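# Find heavy drive-filled cartons, stand them on platform

## Task

Four closed cartons sit in the scene, and at least one still holds disk drives; they look identical, but a carton with drives is roughly double the weight of the heaviest empty one. Put every carton that holds drives on the low platform, upright the way it is now and not tilted. No carton without drives may end up on the platform, above it, or leaning against its top edge. All cartons must keep their contents fully inside. Finish by releasing everything and moving the grippers away; anything that stays in place only because the robot holds it does not count.

## Robot and tools

Robot: two Kinova Gen3 seven-joint arms, left_arm and right_arm, each with a Robotiq 2F-85 parallel gripper. Base of left_arm sits at (-0.001, +0.263, 0) m, quat_wxyz (+0.995, 0, 0, -0.104); right_arm at (-0.037, -0.263, 0) m, quat_wxyz (+0.998, 0, 0, -0.064).

Scene frame: origin on the table top midway between the bases, +x out over the table, +z up, left_arm on the +y side. The names left and right do not match image sides. Every gripper pose in results uses this frame, in metres, with quaternions as wxyz.

Joint order for each arm, in every row and every per-joint list: waist (joint_1), shoulder (joint_2), upper arm roll (joint_3), elbow (joint_4), forearm roll (joint_5), wrist pitch (joint_6), wrist roll (joint_7). The elbow and wrist roll signs are flipped against the URDF, both in commands and in results; stated ranges use URDF signs, so a URDF range -0.5 to 2.0 becomes -2.0 to 0.5 for you. Ranges in radians: waist, upper arm roll, forearm roll, wrist roll -69.115 to 69.115; shoulder -2.250 to 2.250; elbow -2.580 to 2.580; wrist pitch -2.100 to 2.100. True ends may differ by up to 0.013 rad.

The row format (used by both execute_actions and move): one flat list of 18 numbers, each in [-1, 1], covering both arms even if one stays still. Numbers 1-7 are left_arm joint offsets, 8 its gripper position, 9 its gripper speed; numbers 10-18 repeat this for right_arm. Joint numbers are scaled offsets, not absolute angles: 1.0 equals 0.9985 rad for waist, shoulder, upper arm roll and elbow, and 0.8765 rad for forearm roll, wrist pitch and wrist roll. Gripper position is absolute: +1 fully open (85 mm), 0 about 41 mm, pads touch near -0.8, -1 closes until blocked. Gripper speed: -1 about 20 mm/s, 0 about 85, +1 about 150. To leave a gripper unchanged, resend its previous two numbers; a 0 is a real command.

execute_actions(actions): a list of actions; each action is a table of up to 15 rows, each row lasting one 1/30 s step, the last row held to fill 15 steps (0.5 s). Joint offsets in every row are measured from the angles at the start of that action (for the first action, the last reported angles), not from the previous row. An action pushing a joint more than 0.013 rad beyond its range is refused for both arms; if the first action fails this, or any action is malformed, the call does nothing. An empty list just returns state and images.

move(target, speed, blocking): target is one 18-number row; offsets are taken from the Joint positions in the latest result showing them. All joints share one timed path lasting 0.5 to 10 s, so grippers travel in curves and do not avoid obstacles or each other. speed is the top rate in rad/s of the joint with the longest way, 0.01 to 2, default 0.5. With blocking=false the result returns after 0.5 s while motion continues; call wait or stop before issuing more rows or moves. The extra move: line reports the ending (done, off_target, moving, held, fault), limits=held or limits=none, and each arm's joint farthest from target. Faster contacts hit harder; targets past a contact press harder.

wait(seconds): 0 to 10, holds the last commands; returns early if a running move ends. stop(): brakes a running move (needs stopping room; fingers keep moving). zoom_image(camera, region): camera is cam_high, cam_left_wrist or cam_right_wrist; region [x0, y0, x1, y1] in pixels, at most 504 by 504. read_manual(section): only licence texts. finished_scene(scene): ends the current scene, given its number; irreversible.

Results: each gripper's end_effector_position and end_effector_quat_wxyz (point between closed pads; fingertips about 19 mm beyond when closed, 6 mm when open; accuracy worsens at long reach), Joint positions, Joint velocities and Joint targets per arm in rad and rad/s, position_measured_pct (about 50 - 50 x finger position; 0 fully open; stopping below 90 means something is held, about 90 or above means pads met). Images: cam_high, cam_left_wrist, cam_right_wrist, each 504x504. Messages: joint sent to its limit; joint command not followed (a clearance check altered targets); MOTOR HOT from 60 °C; OVER-TEMPERATURE FAULT at 75 °C, when that arm sags; torque fault when a joint reaches its load limit (48.6 N m for the first four joints, 30.6 for the wrist three; held weight counts), stopping that arm 10 s.

Motion: joint targets stay within a fixed lead of measured angles, and a step that would move a gripper over 70 mm is scaled back, so big offsets span several actions and may fall short. Fingers travel about 13 mm outward as they close; keep that clearance above surfaces. Grip firmly with -1; grip gently by opening, then closing slightly narrower than the object; release by commanding wider than the object. The gripping force is set by the arm, about 190 to 235 N per pad.

Weighing: cartons look alike, so lift each slightly and compare heavy versus light by joint effort, sagging, or motor heat. Avoid: knocking anything off the table, dropping or tipping cartons (contents must stay inside), hard presses or collisions between arms, light cartons left on, over or against the platform. Random tugs on held parts or pushes on loose objects can happen. Release and retract before ending.

Each tool is called after "Request:" by a JSON object that holds its "name" and its "arguments", one argument or row to a line.

## Session

Request:
{"name": "execute_actions", "arguments": {
  "actions": []
}}

Scene clock: 0.00 s.
left_arm: end_effector_position=(+0.4733, +0.0425, +0.1467) position_measured_pct=0.0 end_effector_quat_wxyz=(-0.193, +0.840, -0.482, +0.156) | right_arm: end_effector_position=(+0.2061, -0.6412, +0.1987) position_measured_pct=0.0 end_effector_quat_wxyz=(-0.002, +0.478, +0.878, +0.000)
Joint names: [waist, shoulder, upper arm roll, elbow, forearm roll, wrist pitch, wrist roll]
Joint positions: left_arm=[ 1.041  0.725 -0.961 -1.817  0.374  0.538 -3.909] | right_arm=[ 0.816  0.435 -0.001 -1.656  0.002  1.054 -1.515]
Joint velocities: left_arm=[ 0.    -0.    -0.    -0.     0.    -0.001 -0.   ] | right_arm=[ 0.     0.    -0.    -0.002 -0.    -0.001 -0.   ]
Joint targets: left_arm=[1.041 0.725 -0.961 -1.817 0.374 0.538 -3.909] | right_arm=[0.816 0.435 -0.001 -1.656 0.002 1.054 -1.515]

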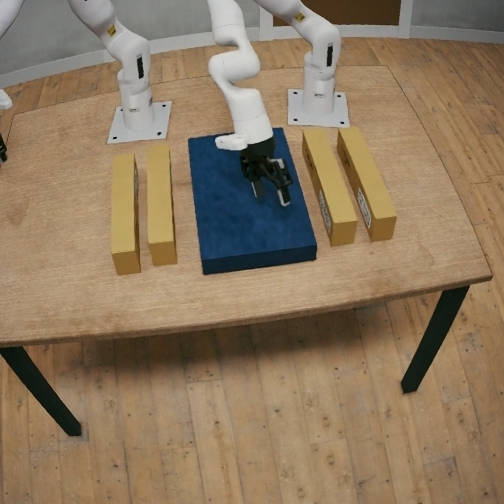

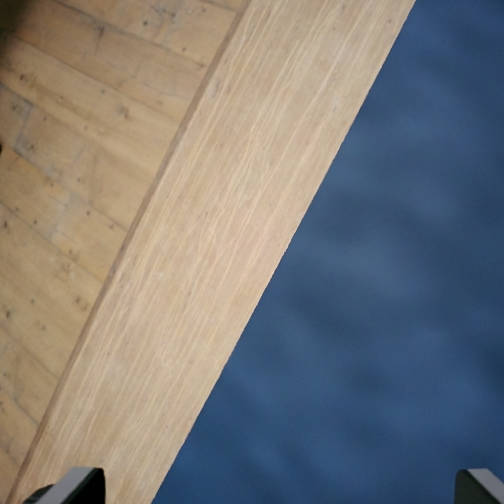

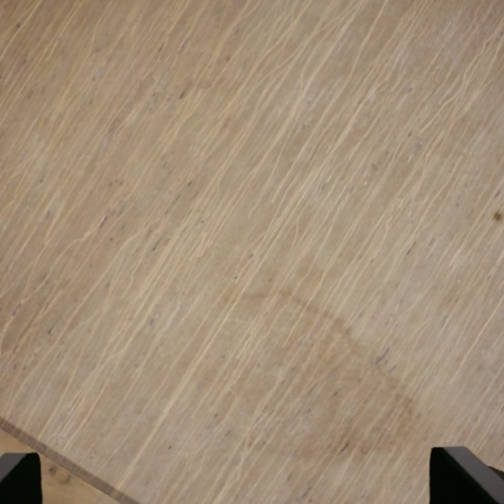

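Request:
{"name": "move", "arguments": {
  "target": [-0.3,-0.45,0.5,0,-0.427,0.286,-0.914,1,0,-0.5,-0.038,0,-0.261,0,-0.258,0.028,1,0],
  "speed": 0.8
}}

Request:
{"name": "move", "arguments": {
  "target": [-0.951,0.061,0.462,-0.199,0,0,0,0.6,0,-0.526,0,0,0,0,0,0,0.6,0],
  "speed": 0.8
}}

Scene clock: 24.97 s.
left_arm: end_effector_position=(+0.3958, +0.0236, +0.2438) position_measured_pct=0.0 end_effector_quat_wxyz=(-0.023, +0.954, -0.256, +0.154) | right_arm: end_effector_position=(+0.3080, -0.4552, +0.1488) position_measured_pct=0.0 end_effector_quat_wxyz=(-0.001, +0.258, +0.966, -0.001)
Joint names: [waist, shoulder, upper arm roll, elbow, forearm roll, wrist pitch, wrist roll]
Joint positions: left_arm=[ 0.742  0.276 -0.462 -1.817 -0.001  0.788 -4.71 ] | right_arm=[ 0.317  0.397 -0.001 -1.917  0.002  0.828 -1.49 ]
Joint velocities: left_arm=[-0.002 -0.004  0.     0.002 -0.001 -0.001 -0.001] | right_arm=[-0.002 -0.001  0.001 -0.     0.    -0.001  0.   ]
Joint targets: left_arm=[0.741 0.275 -0.462 -1.817 -0.001 0.788 -4.710] | right_arm=[0.317 0.397 -0.001 -1.917 0.002 0.828 -1.490]
move: done; limits=none; left_arm: farthest joint: the waist, 0.000 radians from its target (0.299 radians at the start); right_arm: farthest joint: the waist, 0.000 radians from its target (0.499 radians at the start)
camera_calibration (this result's frames):
cam_left_wrist: T_world_to_cam=[[-0.462613, -0.874302, -0.146919, 0.242432], [-0.820321, 0.484983, -0.303094, 0.450315], [0.336249, -0.0196945, -0.941567, 0.245273], [0, 0, 0, 1]] pos_world=[0.399082, -0.00160577, 0.403047]
cam_right_wrist: T_world_to_cam=[[0.500137, 0.865341, 0.0323686, 0.231433], [0.865358, -0.500826, 0.0181507, -0.442207], [0.0319176, 0.0189326, -0.999311, 0.287564], [0, 0, 0, 1]] pos_world=[0.257741, -0.427182, 0.287901]

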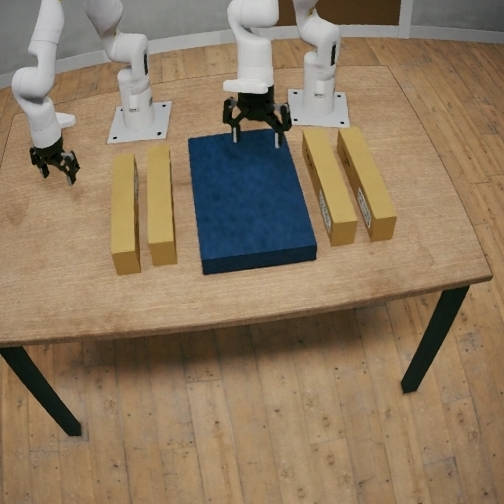

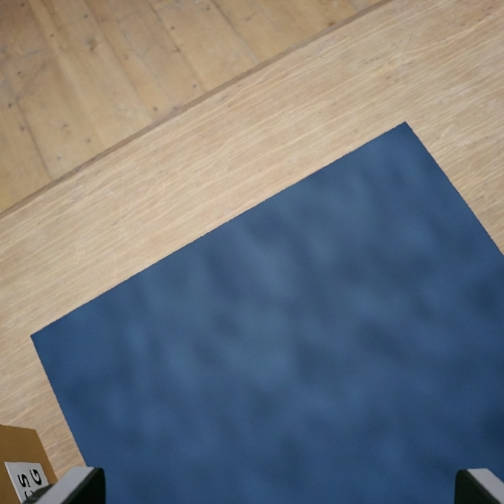

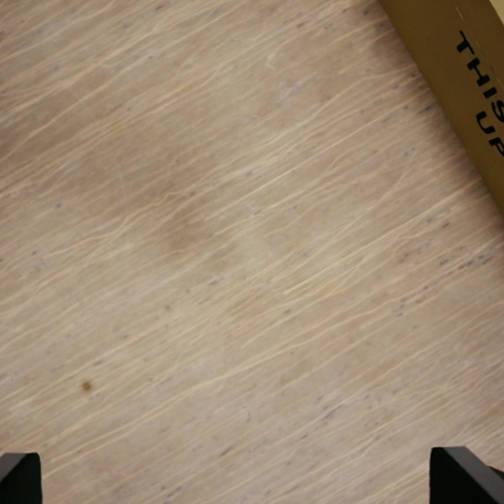

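Scene clock: 26.90 s.
left_arm: end_effector_position=(+0.3611, +0.2387, +0.1492) position_measured_pct=19.8 end_effector_quat_wxyz=(-0.000, +1.000, -0.001, +0.000) | right_arm: end_effector_position=(+0.3578, -0.2564, +0.1488) position_measured_pct=19.8 end_effector_quat_wxyz=(-0.000, -0.001, +1.000, -0.001)
Joint names: [waist, shoulder, upper arm roll, elbow, forearm roll, wrist pitch, wrist roll]
Joint positions: left_arm=[-0.208  0.337 -0.    -2.016 -0.001  0.788 -4.71 ] | right_arm=[-0.208  0.397 -0.001 -1.917  0.002  0.828 -1.49 ]
Joint velocities: left_arm=[-0.003 -0.     0.    -0.    -0.001  0.001 -0.001] | right_arm=[ 0.    -0.     0.     0.    -0.001  0.001  0.001]
Joint targets: left_arm=[-0.208 0.337 -0.000 -2.016 -0.001 0.788 -4.710] | right_arm=[-0.208 0.397 -0.001 -1.917 0.002 0.828 -1.490]
move: done; limits=none; left_arm: farthest joint: the waist, 0.000 radians from its target (0.949 radians at the start); right_arm: farthest joint: the waist, 0.000 radians from its target (0.525 radians at the start)
camera_calibration (this result's frames):
cam_left_wrist: T_world_to_cam=[[0.00827154, -0.999526, -0.0296537, 0.242902], [-0.999727, -0.00761787, -0.0220892, 0.429415], [0.0218529, 0.0298283, -0.999316, 0.282455], [0, 0, 0, 1]] pos_world=[0.421116, 0.237632, 0.29895]
cam_right_wrist: T_world_to_cam=[[-0.0010777, 0.999475, 0.0323727, 0.248234], [0.999835, 0.000490169, 0.0181513, -0.305323], [0.0181259, 0.0323869, -0.999311, 0.290595], [0, 0, 0, 1]] pos_world=[0.300273, -0.257365, 0.287901]

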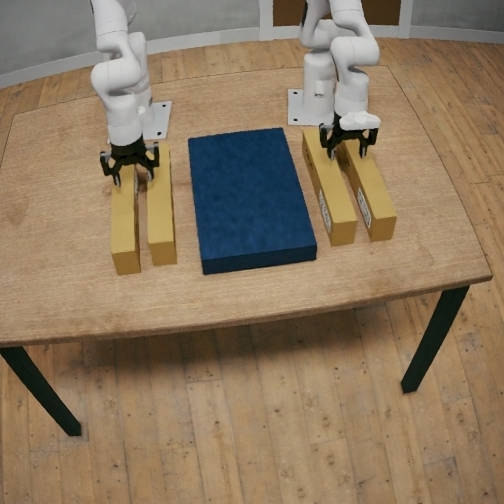

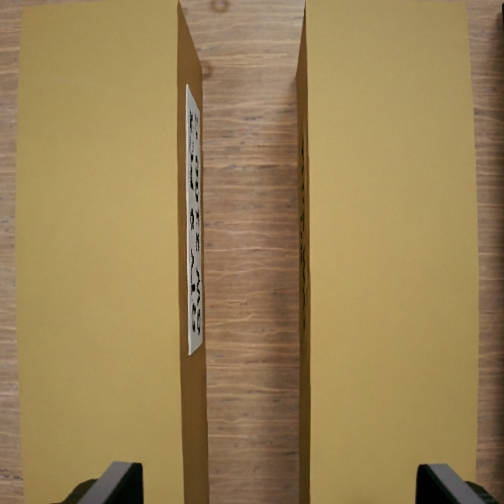

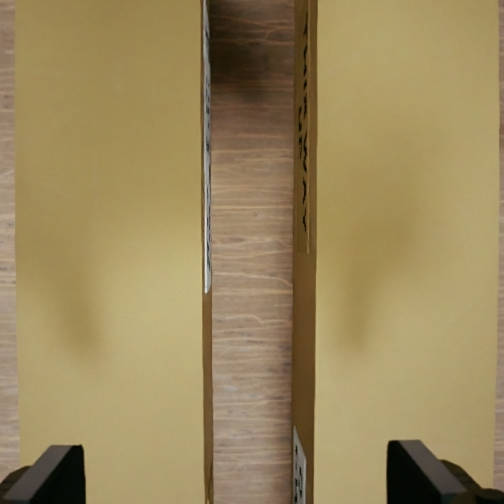

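Request:
{"name": "move", "arguments": {
  "target": [0.111,0,0,0,0,0,-0.127,0.7,0,0.096,0,0,0,0,0,-0.11,0.7,0]
}}

Scene clock: 37.03 s.
left_arm: end_effector_position=(+0.3562, +0.1989, +0.1492) position_measured_pct=15.1 end_effector_quat_wxyz=(-0.000, +1.000, -0.001, +0.000) | right_arm: end_effector_position=(+0.3567, -0.2941, +0.1488) position_measured_pct=15.1 end_effector_quat_wxyz=(-0.000, -0.002, +1.000, -0.001)
Joint names: [waist, shoulder, upper arm roll, elbow, forearm roll, wrist pitch, wrist roll]
Joint positions: left_arm=[-0.097  0.337 -0.    -2.016 -0.001  0.788 -4.822] | right_arm=[-0.112  0.397 -0.001 -1.917  0.002  0.828 -1.586]
Joint velocities: left_arm=[ 0.003 -0.001 -0.     0.001  0.     0.     0.   ] | right_arm=[ 0.002 -0.001  0.     0.     0.001 -0.001  0.001]
Joint targets: left_arm=[-0.097 0.337 -0.000 -2.016 -0.001 0.788 -4.822] | right_arm=[-0.112 0.397 -0.001 -1.917 0.002 0.828 -1.586]
move: done; limits=none; left_arm: farthest joint: the waist, 0.000 radians from its target (0.111 radians at the start); right_arm: farthest joint: the waist, 0.000 radians from its target (0.096 radians at the start)
camera_calibration (this result's frames):
cam_left_wrist: T_world_to_cam=[[0.00905453, -0.999522, -0.0295445, 0.202847], [-0.999719, -0.0084017, -0.0221464, 0.424334], [0.0218876, 0.0297367, -0.999318, 0.283757], [0, 0, 0, 1]] pos_world=[0.416167, 0.197877, 0.298954]
cam_right_wrist: T_world_to_cam=[[-0.00186378, 0.999472, 0.0324342, 0.286204], [0.999837, 0.0012795, 0.0180255, -0.303896], [0.0179745, 0.0324625, -0.999311, 0.291915], [0, 0, 0, 1]] pos_world=[0.299133, -0.295141, 0.287909]

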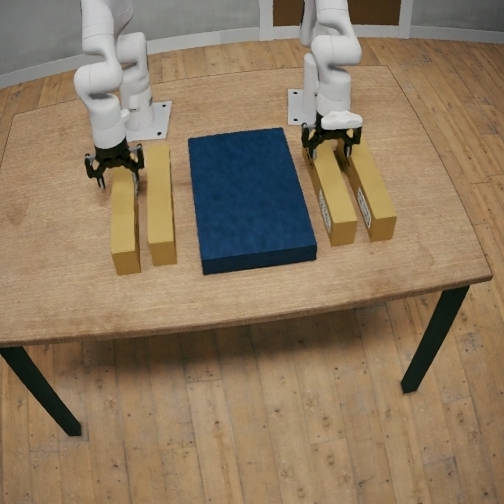

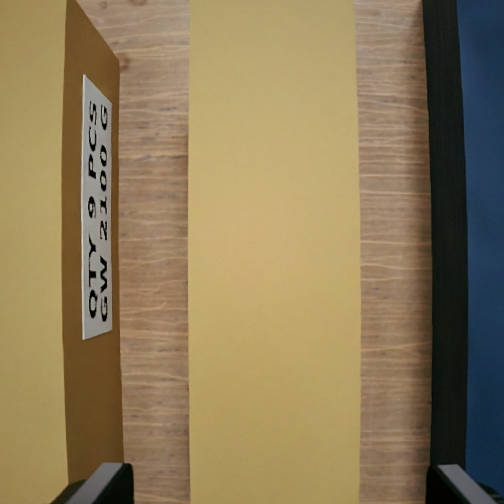

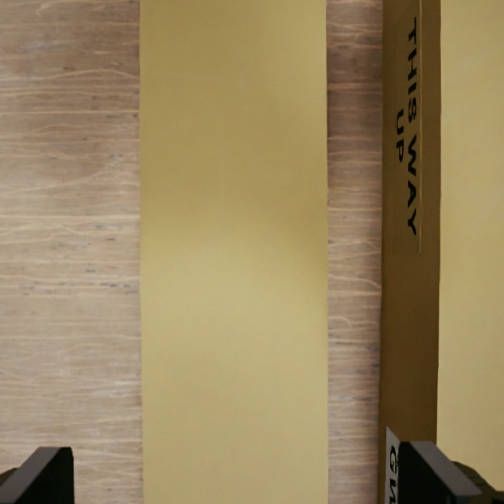

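Request:
{"name": "move", "arguments": {
  "target": [0,0.224,0,-0.099,0,-0.367,0,0.7,0,0,0.201,0,-0.103,0,-0.347,0,0.7,0],
  "speed": 0.3
}}

Request:
{"name": "move", "arguments": {
  "target": [0,0,0,0,0,0,0,-1,0,0,0,0,0,0,0,0,-1,0]
}}

Request:
{"name": "move", "arguments": {
  "target": [0,-0.05,0,0.015,0,0.074,0,-1,0,0,-0.05,0,0.017,0,0.076,0,-1,0],
  "speed": 0.1
}}

Scene clock: 44.40 s.
left_arm: end_effector_position=(+0.3589, +0.1985, +0.0493) position_measured_pct=15.1 end_effector_quat_wxyz=(-0.000, +1.000, -0.001, +0.000) | right_arm: end_effector_position=(+0.3576, -0.2946, +0.0505) position_measured_pct=15.1 end_effector_quat_wxyz=(+0.002, -0.001, +1.000, -0.001)
Joint names: [waist, shoulder, upper arm roll, elbow, forearm roll, wrist pitch, wrist roll]
Joint positions: left_arm=[-0.097  0.56  -0.    -2.115 -0.001  0.467 -4.822] | right_arm=[-0.112  0.595 -0.001 -2.019  0.003  0.525 -1.587]
Joint velocities: left_arm=[-0.001  0.001  0.    -0.002 -0.     0.     0.   ] | right_arm=[ 0.001 -0.    -0.001  0.    -0.001 -0.    -0.001]
Joint targets: left_arm=[-0.097 0.560 -0.000 -2.115 -0.001 0.467 -4.822] | right_arm=[-0.112 0.598 -0.001 -2.020 0.002 0.524 -1.586]
move: done; limits=none; left_arm: farthest joint: the shoulder, 0.001 radians from its target (0.224 radians at the start); right_arm: farthest joint: the shoulder, 0.003 radians from its target (0.201 radians at the start)
camera_calibration (this result's frames):
cam_left_wrist: T_world_to_cam=[[0.00889079, -0.999525, -0.0294971, 0.199586], [-0.999734, -0.0082569, -0.0215426, 0.42477], [0.0212888, 0.0296807, -0.999333, 0.184087], [0, 0, 0, 1]] pos_world=[0.418964, 0.197535, 0.199002]
cam_right_wrist: T_world_to_cam=[[-0.0012533, 0.999464, 0.0327, 0.289607], [0.999761, 0.000537947, 0.0218758, -0.303481], [0.0218465, 0.0327196, -0.999226, 0.192396], [0, 0, 0, 1]] pos_world=[0.299568, -0.295584, 0.189415]

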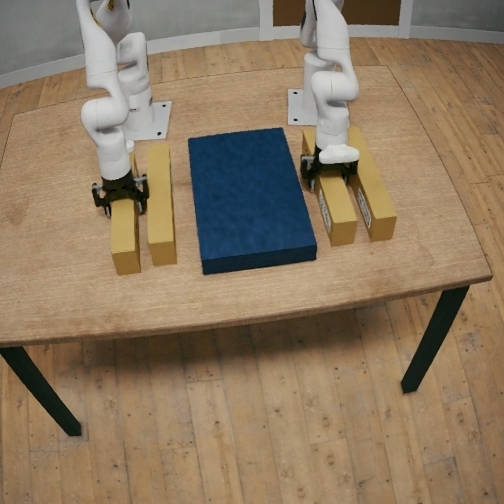

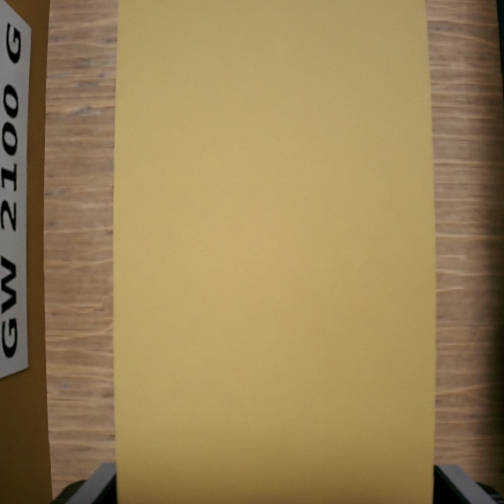

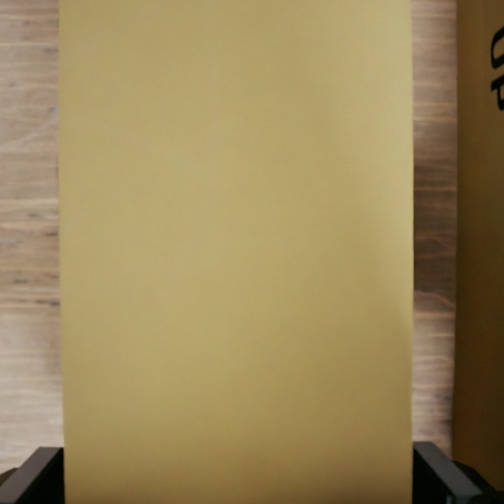

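Scene clock: 44.93 s.
left_arm: end_effector_position=(+0.3590, +0.1988, +0.0498) position_measured_pct=35.7 end_effector_quat_wxyz=(-0.000, +1.000, -0.001, +0.000) | right_arm: end_effector_position=(+0.3577, -0.2943, +0.0512) position_measured_pct=36.1 end_effector_quat_wxyz=(+0.002, -0.001, +1.000, -0.000)
Joint names: [waist, shoulder, upper arm roll, elbow, forearm roll, wrist pitch, wrist roll]
Joint positions: left_arm=[-0.098  0.558 -0.001 -2.115 -0.001  0.467 -4.822] | right_arm=[-0.112  0.593 -0.001 -2.019  0.002  0.526 -1.587]
Joint velocities: left_arm=[ 0.    -0.001  0.     0.    -0.001  0.    -0.   ] | right_arm=[ 0.001  0.    -0.    -0.    -0.    -0.    -0.   ]
Joint targets: left_arm=[-0.097 0.560 -0.000 -2.115 -0.001 0.467 -4.822] | right_arm=[-0.112 0.595 -0.001 -2.019 0.003 0.525 -1.587]
move: done; limits=none; left_arm: farthest joint: the shoulder, 0.002 radians from its target (0.000 radians at the start); right_arm: farthest joint: the shoulder, 0.002 radians from its target (0.000 radians at the start)
camera_calibration (this result's frames):
cam_left_wrist: T_world_to_cam=[[0.00958686, -0.999517, -0.0295755, 0.199591], [-0.999713, -0.00893093, -0.0222309, 0.425074], [0.021956, 0.0297801, -0.999315, 0.18436], [0, 0, 0, 1]] pos_world=[0.418991, 0.197801, 0.199587]
cam_right_wrist: T_world_to_cam=[[-0.00141173, 0.999453, 0.0330366, 0.289324], [0.999742, 0.000662234, 0.0226869, -0.303617], [0.0226526, 0.0330601, -0.999197, 0.19283], [0, 0, 0, 1]] pos_world=[0.29958, -0.295339, 0.190005]

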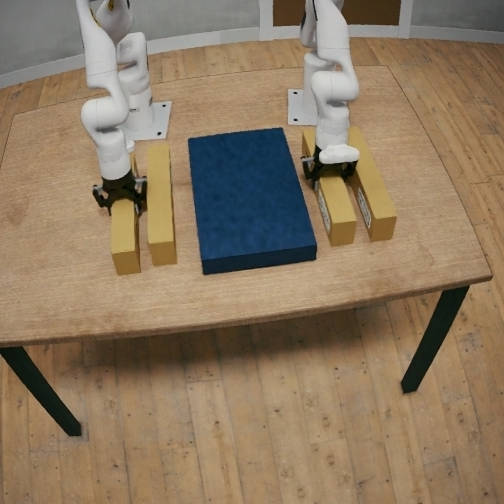

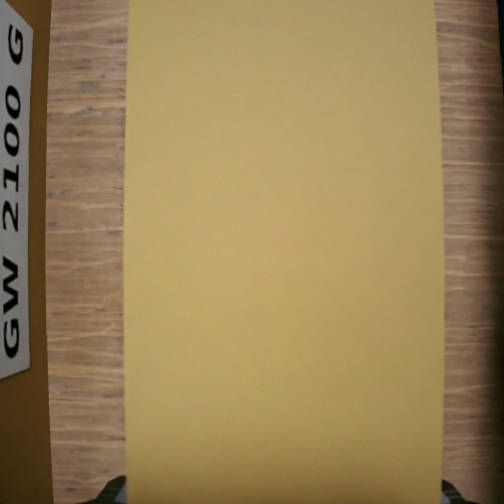

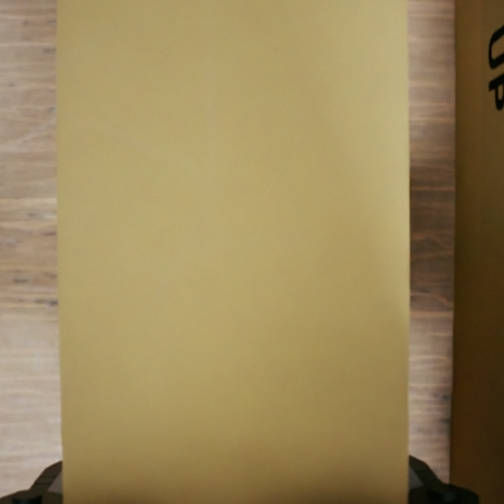

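Scene clock: 45.93 s.
left_arm: end_effector_position=(+0.3588, +0.1988, +0.0702) position_measured_pct=35.7 end_effector_quat_wxyz=(-0.000, +1.000, -0.001, +0.000) | right_arm: end_effector_position=(+0.3557, -0.2943, +0.0713) position_measured_pct=36.1 end_effector_quat_wxyz=(-0.001, -0.001, +1.000, -0.000)
Joint names: [waist, shoulder, upper arm roll, elbow, forearm roll, wrist pitch, wrist roll]
Joint positions: left_arm=[-0.098  0.509 -0.001 -2.1   -0.001  0.532 -4.822] | right_arm=[-0.112  0.548 -0.001 -2.004  0.002  0.592 -1.587]
Joint velocities: left_arm=[-0.001 -0.002 -0.    -0.001  0.003  0.001  0.001] | right_arm=[ 0.    -0.002  0.     0.     0.    -0.002  0.001]
Joint targets: left_arm=[-0.098 0.509 -0.001 -2.100 -0.001 0.532 -4.822] | right_arm=[-0.112 0.543 -0.001 -2.002 0.002 0.592 -1.587]
move: done; limits=none; left_arm: farthest joint: the shoulder, 0.001 radians from its target (0.050 radians at the start); right_arm: farthest joint: the shoulder, 0.005 radians from its target (0.050 radians at the start)
camera_calibration (this result's frames):
cam_left_wrist: T_world_to_cam=[[0.00961092, -0.999515, -0.0296336, 0.200228], [-0.99972, -0.0089642, -0.02188, 0.425232], [0.0216037, 0.0298356, -0.999321, 0.204797], [0, 0, 0, 1]] pos_world=[0.418764, 0.197832, 0.219896]
cam_right_wrist: T_world_to_cam=[[-0.00119669, 0.999454, 0.0330316, 0.28856], [0.999874, 0.00067326, 0.015853, -0.301544], [0.0158221, 0.0330464, -0.999329, 0.215419], [0, 0, 0, 1]] pos_world=[0.298443, -0.295318, 0.210523]

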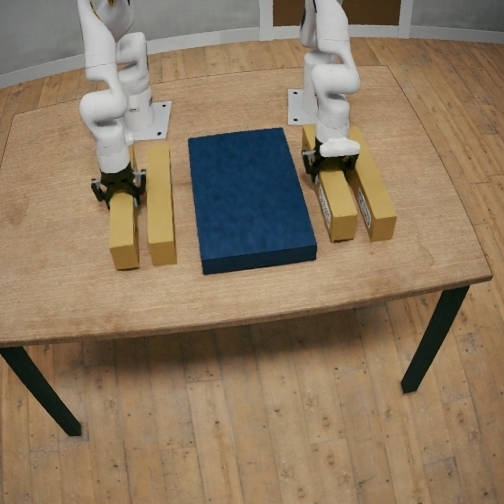

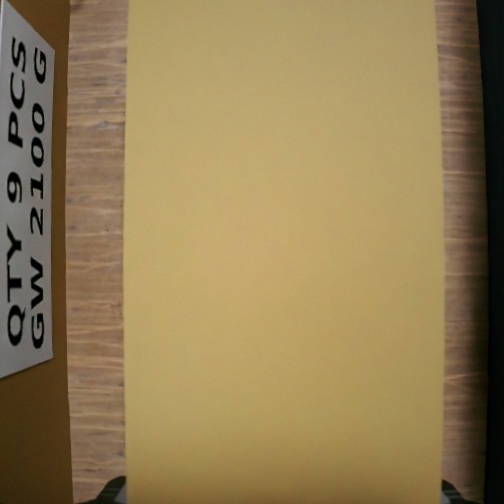

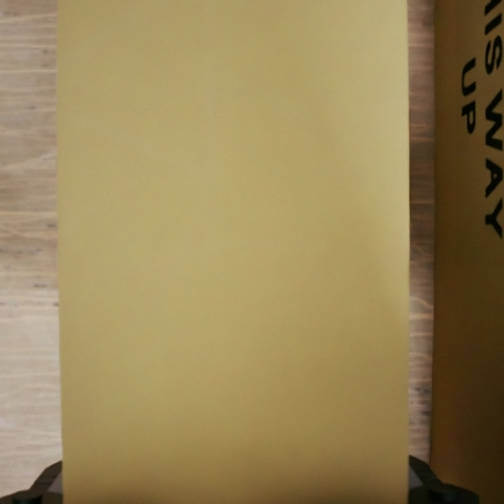

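Request:
{"name": "move", "arguments": {
  "target": [0,0.048,0,-0.015,0,-0.074,0,-1,0,0,0.04,0,-0.014,0,-0.074,0,-1,0],
  "speed": 0.08
}}

Request:
{"name": "move", "arguments": {
  "target": [0,0,0,0,0,0,0,0.7,0,0,0,0,0,0,0,0,0.7,0]
}}

Request:
{"name": "move", "arguments": {
  "target": [0,-0.22,0,0.099,0,0.367,0,0.7,0,0,-0.195,0,0.103,0,0.345,0,0.7,0]
}}

Request:
{"name": "move", "arguments": {
  "target": [-0.27,0,0,0,0,0,0.308,0.7,0,-0.23,0,0,0,0,0,0.262,0.7,0]
}}

Scene clock: 56.47 s.
left_arm: end_effector_position=(+0.3594, +0.1987, +0.0505) position_measured_pct=35.7 end_effector_quat_wxyz=(-0.000, +1.000, -0.001, +0.001) | right_arm: end_effector_position=(+0.3570, -0.2942, +0.0514) position_measured_pct=36.1 end_effector_quat_wxyz=(+0.001, -0.001, +1.000, -0.000)
Joint names: [waist, shoulder, upper arm roll, elbow, forearm roll, wrist pitch, wrist roll]
Joint positions: left_arm=[-0.098  0.557 -0.001 -2.115 -0.001  0.467 -4.822] | right_arm=[-0.112  0.592 -0.001 -2.02   0.002  0.527 -1.587]
Joint velocities: left_arm=[ 0.001  0.005  0.    -0.002 -0.001 -0.     0.001] | right_arm=[ 0.001  0.     0.    -0.002 -0.     0.001 -0.001]
Joint targets: left_arm=[-0.098 0.557 -0.001 -2.115 -0.001 0.467 -4.822] | right_arm=[-0.112 0.588 -0.001 -2.018 0.002 0.527 -1.587]
move: done; limits=none; left_arm: farthest joint: the waist, 0.000 radians from its target (0.000 radians at the start); right_arm: farthest joint: the shoulder, 0.004 radians from its target (0.040 radians at the start)
camera_calibration (this result's frames):
cam_left_wrist: T_world_to_cam=[[0.00963958, -0.999522, -0.0293791, 0.199542], [-0.999675, -0.00893894, -0.0238869, 0.425514], [0.0236129, 0.0295998, -0.999283, 0.184423], [0, 0, 0, 1]] pos_world=[0.419097, 0.197791, 0.200318]
cam_right_wrist: T_world_to_cam=[[-0.00148961, 0.999449, 0.0331487, 0.289255], [0.999776, 0.000787994, 0.0211686, -0.302754], [0.0211308, 0.0331728, -0.999226, 0.193633], [0, 0, 0, 1]] pos_world=[0.299026, -0.29528, 0.190303]

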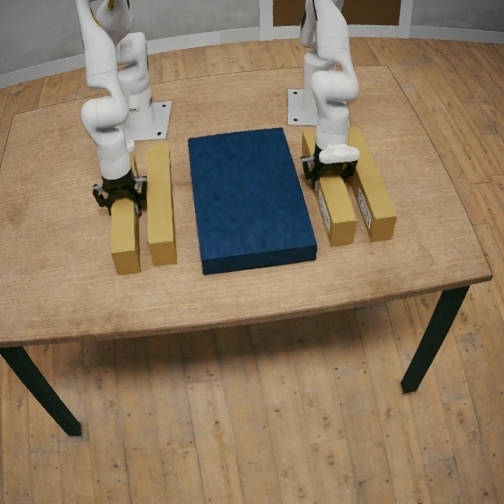

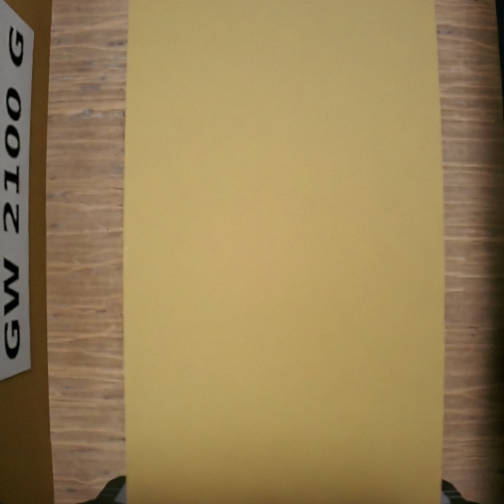

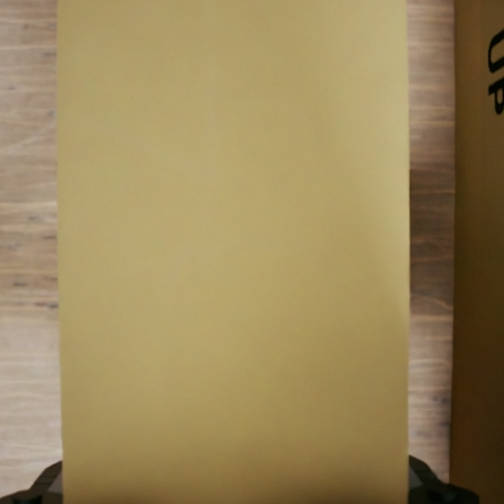

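Scene clock: 57.07 s.
left_arm: end_effector_position=(+0.3594, +0.1987, +0.0505) position_measured_pct=15.1 end_effector_quat_wxyz=(-0.000, +1.000, -0.001, +0.001) | right_arm: end_effector_position=(+0.3570, -0.2942, +0.0514) position_measured_pct=15.1 end_effector_quat_wxyz=(+0.001, -0.001, +1.000, -0.000)
Joint names: [waist, shoulder, upper arm roll, elbow, forearm roll, wrist pitch, wrist roll]
Joint positions: left_arm=[-0.098  0.557 -0.001 -2.115 -0.001  0.467 -4.822] | right_arm=[-0.112  0.592 -0.001 -2.02   0.002  0.527 -1.587]
Joint velocities: left_arm=[-0.    -0.001 -0.    -0.     0.001 -0.     0.   ] | right_arm=[-0.    -0.    -0.001 -0.001  0.001  0.001  0.   ]
Joint targets: left_arm=[-0.098 0.557 -0.001 -2.115 -0.001 0.467 -4.822] | right_arm=[-0.112 0.592 -0.001 -2.020 0.002 0.527 -1.587]
move: done; limits=none; left_arm: farthest joint: the waist, 0.000 radians from its target (0.000 radians at the start); right_arm: farthest joint: the waist, 0.000 radians from its target (0.000 radians at the start)
camera_calibration (this result's frames):
cam_left_wrist: T_world_to_cam=[[0.00964016, -0.999522, -0.0293779, 0.199541], [-0.999674, -0.00893926, -0.0238968, 0.425517], [0.0236227, 0.0295987, -0.999283, 0.184422], [0, 0, 0, 1]] pos_world=[0.419099, 0.197791, 0.200321]
cam_right_wrist: T_world_to_cam=[[-0.00148852, 0.999449, 0.0331487, 0.289255], [0.999776, 0.000787072, 0.0211636, -0.302754], [0.0211258, 0.0331727, -0.999226, 0.193631], [0, 0, 0, 1]] pos_world=[0.299026, -0.29528, 0.1903]

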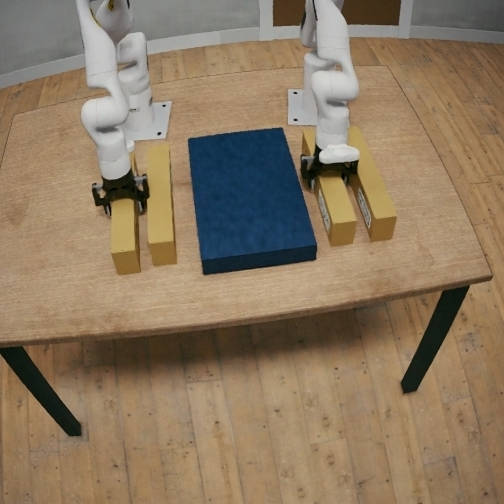

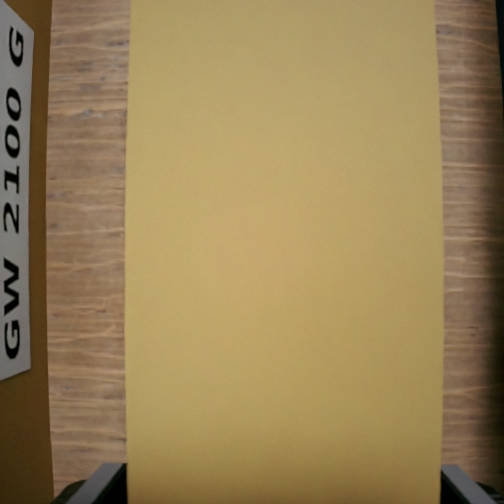

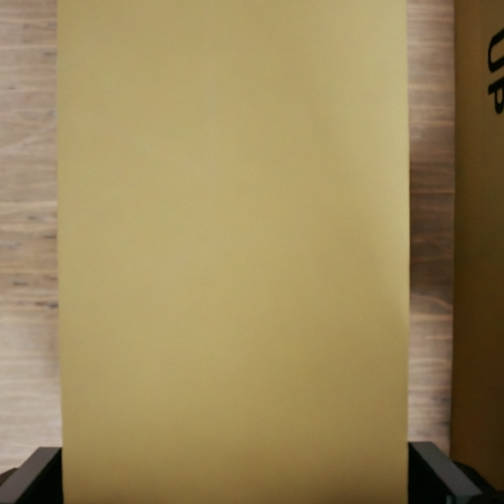

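Scene clock: 58.27 s.
left_arm: end_effector_position=(+0.3558, +0.1992, +0.1489) position_measured_pct=15.1 end_effector_quat_wxyz=(-0.000, +1.000, -0.001, -0.000) | right_arm: end_effector_position=(+0.3560, -0.2944, +0.1486) position_measured_pct=15.1 end_effector_quat_wxyz=(-0.001, -0.001, +1.000, -0.001)
Joint names: [waist, shoulder, upper arm roll, elbow, forearm roll, wrist pitch, wrist roll]
Joint positions: left_arm=[-0.098  0.337 -0.001 -2.016 -0.001  0.789 -4.822] | right_arm=[-0.112  0.397 -0.001 -1.917  0.002  0.83  -1.587]
Joint velocities: left_arm=[ 0.001 -0.002 -0.     0.001  0.     0.     0.   ] | right_arm=[ 0.    -0.001  0.     0.001  0.     0.     0.001]
Joint targets: left_arm=[-0.098 0.337 -0.001 -2.016 -0.001 0.789 -4.822] | right_arm=[-0.112 0.397 -0.001 -1.917 0.002 0.830 -1.587]
move: done; limits=none; left_arm: farthest joint: the waist, 0.000 radians from its target (0.000 radians at the start); right_arm: farthest joint: the waist, 0.000 radians from its target (0.000 radians at the start)
camera_calibration (this result's frames):
cam_left_wrist: T_world_to_cam=[[0.00971469, -0.999507, -0.0298475, 0.20293], [-0.999748, -0.00910431, -0.0205182, 0.423869], [0.0202364, 0.0300393, -0.999344, 0.283998], [0, 0, 0, 1]] pos_world=[0.416044, 0.198158, 0.298565]
cam_right_wrist: T_world_to_cam=[[-0.000988791, 0.999471, 0.0325084, 0.286152], [0.99987, 0.000464205, 0.0161405, -0.303236], [0.0161169, 0.0325201, -0.999341, 0.292436], [0, 0, 0, 1]] pos_world=[0.298766, -0.29537, 0.287835]

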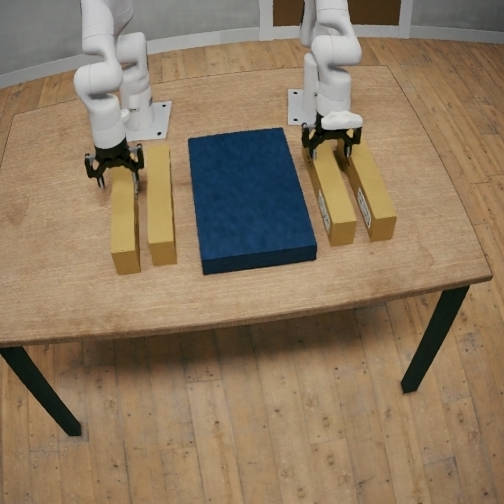

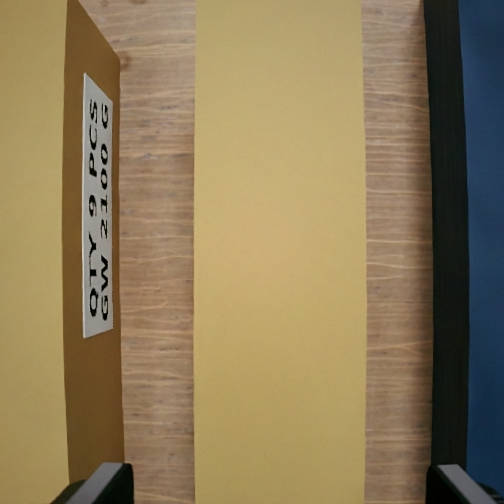

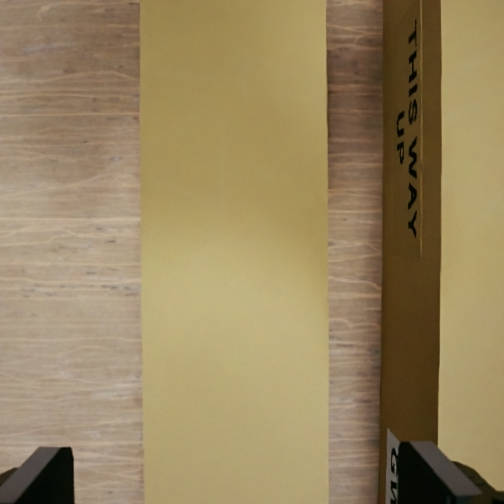

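Scene clock: 59.43 s.
left_arm: end_effector_position=(+0.3601, +0.2965, +0.1489) position_measured_pct=15.1 end_effector_quat_wxyz=(-0.000, +1.000, -0.001, -0.000) | right_arm: end_effector_position=(+0.3528, -0.2042, +0.1486) position_measured_pct=15.1 end_effector_quat_wxyz=(-0.001, -0.001, +1.000, -0.001)
Joint names: [waist, shoulder, upper arm roll, elbow, forearm roll, wrist pitch, wrist roll]
Joint positions: left_arm=[-0.367  0.337 -0.001 -2.016 -0.001  0.789 -4.552] | right_arm=[-0.341  0.397 -0.001 -1.917  0.002  0.83  -1.357]
Joint velocities: left_arm=[-0.003 -0.     0.    -0.    -0.    -0.001 -0.   ] | right_arm=[-0.002  0.001  0.    -0.001  0.    -0.001 -0.001]
Joint targets: left_arm=[-0.367 0.337 -0.001 -2.016 -0.001 0.789 -4.552] | right_arm=[-0.341 0.397 -0.001 -1.917 0.002 0.830 -1.357]
move: done; limits=none; left_arm: farthest joint: the waist, 0.001 radians from its target (0.270 radians at the start); right_arm: farthest joint: the waist, 0.000 radians from its target (0.230 radians at the start)
camera_calibration (this result's frames):
cam_left_wrist: T_world_to_cam=[[0.0090733, -0.999519, -0.0296387, 0.300358], [-0.999757, -0.00847216, -0.0203452, 0.42878], [0.0200844, 0.0298161, -0.999354, 0.28111], [0, 0, 0, 1]] pos_world=[0.420305, 0.295465, 0.298554]
cam_right_wrist: T_world_to_cam=[[-0.000814786, 0.99949, 0.0319362, 0.196027], [0.999864, 0.000288167, 0.0164909, -0.300171], [0.0164733, 0.0319453, -0.999354, 0.289312], [0, 0, 0, 1]] pos_world=[0.295523, -0.205083, 0.287815]

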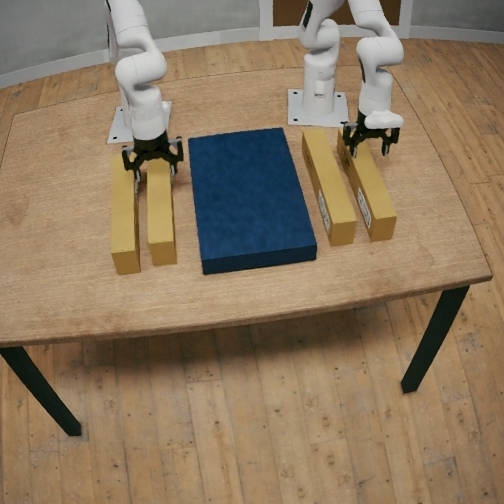

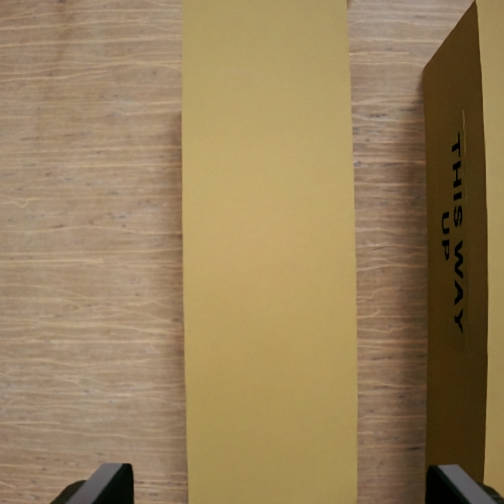

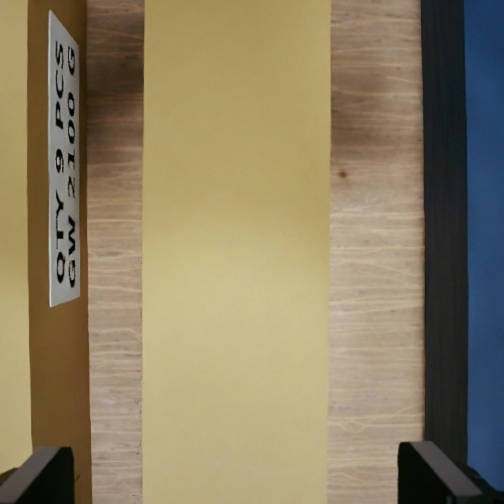

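Request:
{"name": "move", "arguments": {
  "target": [-0.006,0.212,0,-0.097,0,-0.353,0,0.7,0,0,0.188,0,-0.1,0,-0.33,0,0.7,0],
  "speed": 0.3
}}

Request:
{"name": "move", "arguments": {
  "target": [0,0,0,0,0,0,0,-1,0,0,0,0,0,0,0,0,-1,0]
}}

Request:
{"name": "move", "arguments": {
  "target": [0,-0.05,0,0.015,0,0.074,0,-1,0,0,-0.05,0,0.017,0,0.076,0,-1,0],
  "speed": 0.1
}}

Scene clock: 65.87 s.
left_arm: end_effector_position=(+0.3627, +0.2991, +0.0537) position_measured_pct=15.1 end_effector_quat_wxyz=(-0.000, +1.000, +0.002, +0.000) | right_arm: end_effector_position=(+0.3530, -0.2039, +0.0546) position_measured_pct=15.1 end_effector_quat_wxyz=(-0.000, -0.001, +1.000, -0.000)
Joint names: [waist, shoulder, upper arm roll, elbow, forearm roll, wrist pitch, wrist roll]
Joint positions: left_arm=[-0.373  0.549 -0.001 -2.113 -0.001  0.48  -4.552] | right_arm=[-0.341  0.585 -0.001 -2.017  0.002  0.54  -1.357]
Joint velocities: left_arm=[ 0.     0.003 -0.    -0.001 -0.     0.     0.   ] | right_arm=[ 0.     0.002 -0.001 -0.    -0.001  0.001 -0.001]
Joint targets: left_arm=[-0.373 0.549 -0.001 -2.113 -0.001 0.480 -4.552] | right_arm=[-0.341 0.585 -0.001 -2.017 0.002 0.540 -1.357]
move: done; limits=none; left_arm: farthest joint: the waist, 0.000 radians from its target (0.006 radians at the start); right_arm: farthest joint: the waist, 0.000 radians from its target (0.000 radians at the start)
camera_calibration (this result's frames):
cam_left_wrist: T_world_to_cam=[[0.0149156, -0.999446, -0.02976, 0.297975], [-0.999666, -0.0142779, -0.0215284, 0.431216], [0.0210915, 0.0300712, -0.999325, 0.185375], [0, 0, 0, 1]] pos_world=[0.422718, 0.298392, 0.203401]
cam_right_wrist: T_world_to_cam=[[-0.00119175, 0.999454, 0.0330155, 0.198847], [0.999834, 0.000590806, 0.0182058, -0.298834], [0.0181763, 0.0330317, -0.999289, 0.194988], [0, 0, 0, 1]] pos_world=[0.295477, -0.205002, 0.193725]

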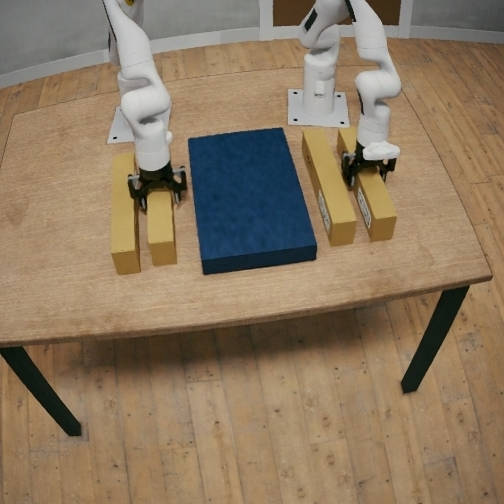

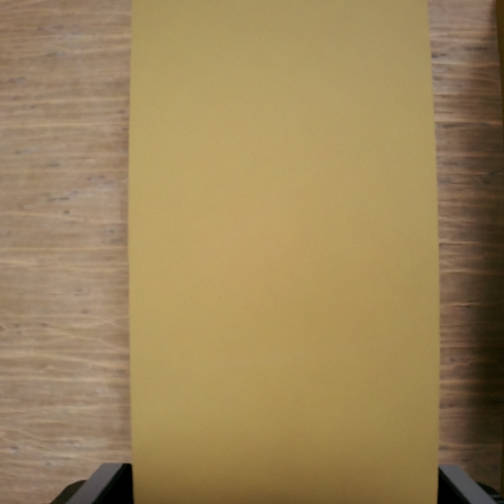

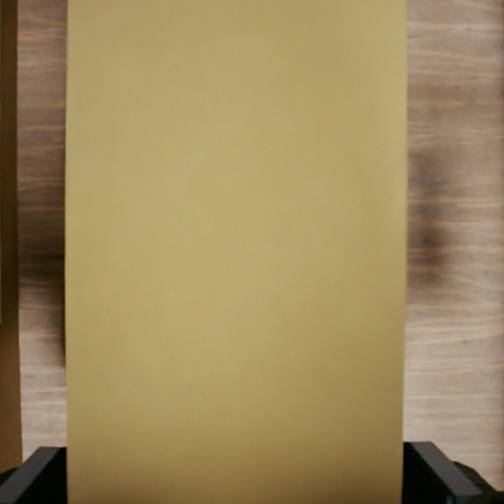

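Scene clock: 66.40 s.
left_arm: end_effector_position=(+0.3627, +0.2986, +0.0543) position_measured_pct=36.1 end_effector_quat_wxyz=(+0.000, +1.000, +0.002, +0.000) | right_arm: end_effector_position=(+0.3531, -0.2040, +0.0552) position_measured_pct=36.1 end_effector_quat_wxyz=(+0.000, -0.001, +1.000, -0.000)
Joint names: [waist, shoulder, upper arm roll, elbow, forearm roll, wrist pitch, wrist roll]
Joint positions: left_arm=[-0.373  0.547  0.    -2.113  0.     0.481 -4.552] | right_arm=[-0.341  0.584 -0.001 -2.017  0.002  0.541 -1.357]
Joint velocities: left_arm=[ 0.    -0.001  0.     0.001 -0.001  0.    -0.   ] | right_arm=[ 0. -0.  0.  0. -0. -0.  0.]
Joint targets: left_arm=[-0.373 0.549 -0.001 -2.113 -0.001 0.480 -4.552] | right_arm=[-0.341 0.585 -0.001 -2.017 0.002 0.540 -1.357]
move: done; limits=none; left_arm: farthest joint: the shoulder, 0.002 radians from its target (0.000 radians at the start); right_arm: farthest joint: the shoulder, 0.001 radians from its target (0.000 radians at the start)
camera_calibration (this result's frames):
cam_left_wrist: T_world_to_cam=[[0.0155939, -0.999456, -0.0290565, 0.297188], [-0.999644, -0.0149544, -0.0220993, 0.43147], [0.0216527, 0.0293908, -0.999333, 0.186031], [0, 0, 0, 1]] pos_world=[0.422654, 0.298011, 0.204077]
cam_right_wrist: T_world_to_cam=[[-0.00102752, 0.999451, 0.033103, 0.19882], [0.999822, 0.000402283, 0.0188889, -0.29902], [0.0188652, 0.0331165, -0.999273, 0.195315], [0, 0, 0, 1]] pos_world=[0.295486, -0.205059, 0.19424]

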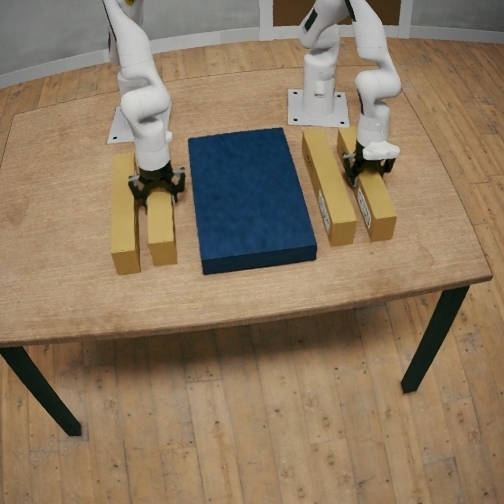

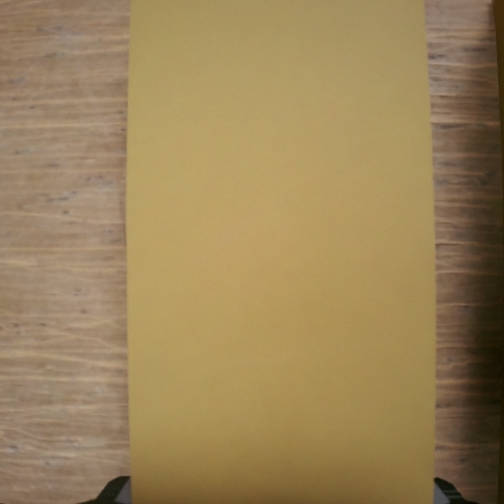

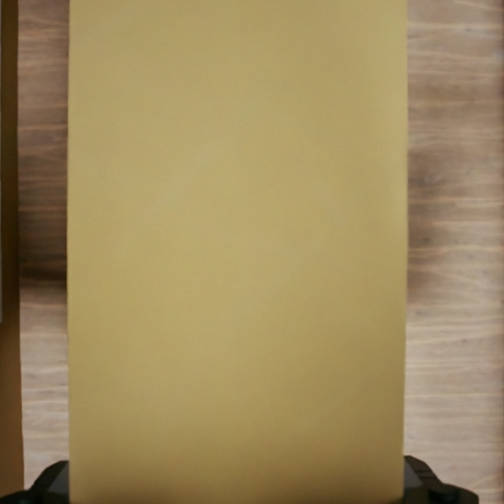

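Scene clock: 67.40 s.
left_arm: end_effector_position=(+0.3583, +0.2979, +0.0709) position_measured_pct=36.1 end_effector_quat_wxyz=(+0.001, +1.000, +0.002, -0.006) | right_arm: end_effector_position=(+0.3525, -0.2042, +0.0771) position_measured_pct=36.1 end_effector_quat_wxyz=(-0.001, -0.001, +1.000, -0.001)
Joint names: [waist, shoulder, upper arm roll, elbow, forearm roll, wrist pitch, wrist roll]
Joint positions: left_arm=[-0.373  0.506 -0.    -2.102  0.     0.545 -4.552] | right_arm=[-0.341  0.535 -0.001 -2.001  0.002  0.608 -1.357]
Joint velocities: left_arm=[ 0.    -0.001  0.     0.    -0.     0.001  0.   ] | right_arm=[ 0.001 -0.002  0.001  0.    -0.001 -0.    -0.001]
Joint targets: left_arm=[-0.373 0.497 0.000 -2.098 0.000 0.546 -4.552] | right_arm=[-0.341 0.534 -0.001 -2.000 0.002 0.608 -1.357]
move: done; limits=none; left_arm: farthest joint: the shoulder, 0.009 radians from its target (0.050 radians at the start); right_arm: farthest joint: the shoulder, 0.001 radians from its target (0.049 radians at the start)
camera_calibration (this result's frames):
cam_left_wrist: T_world_to_cam=[[0.0154028, -0.999509, -0.0272959, 0.297034], [-0.999835, -0.0151345, -0.0100079, 0.426716], [0.00958992, 0.0274456, -0.999577, 0.207653], [0, 0, 0, 1]] pos_world=[0.420079, 0.297647, 0.219944]
cam_right_wrist: T_world_to_cam=[[-0.00093773, 0.999468, 0.0326031, 0.198286], [0.999849, 0.000371969, 0.0173547, -0.29871], [0.0173334, 0.0326144, -0.999318, 0.217654], [0, 0, 0, 1]] pos_world=[0.295079, -0.205168, 0.216224]

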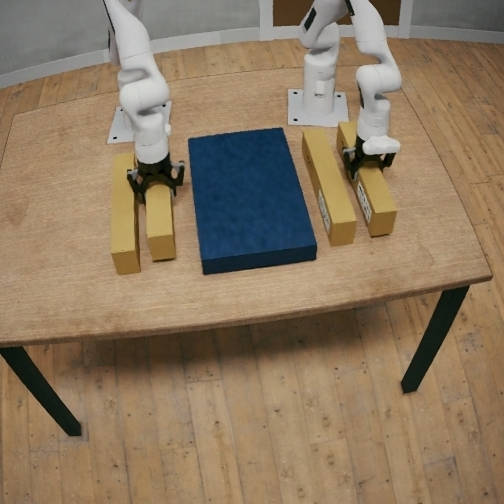

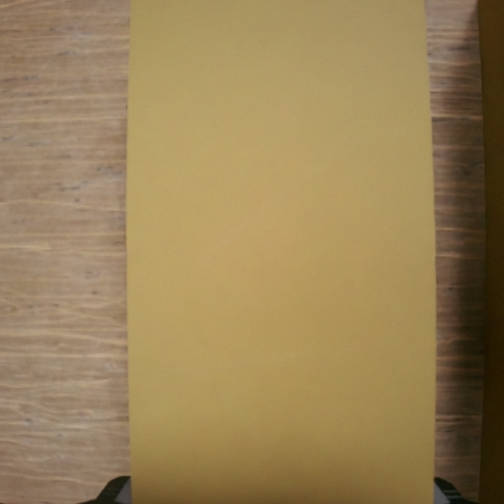

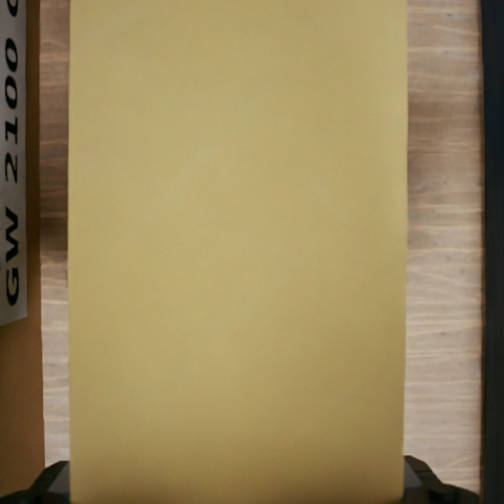

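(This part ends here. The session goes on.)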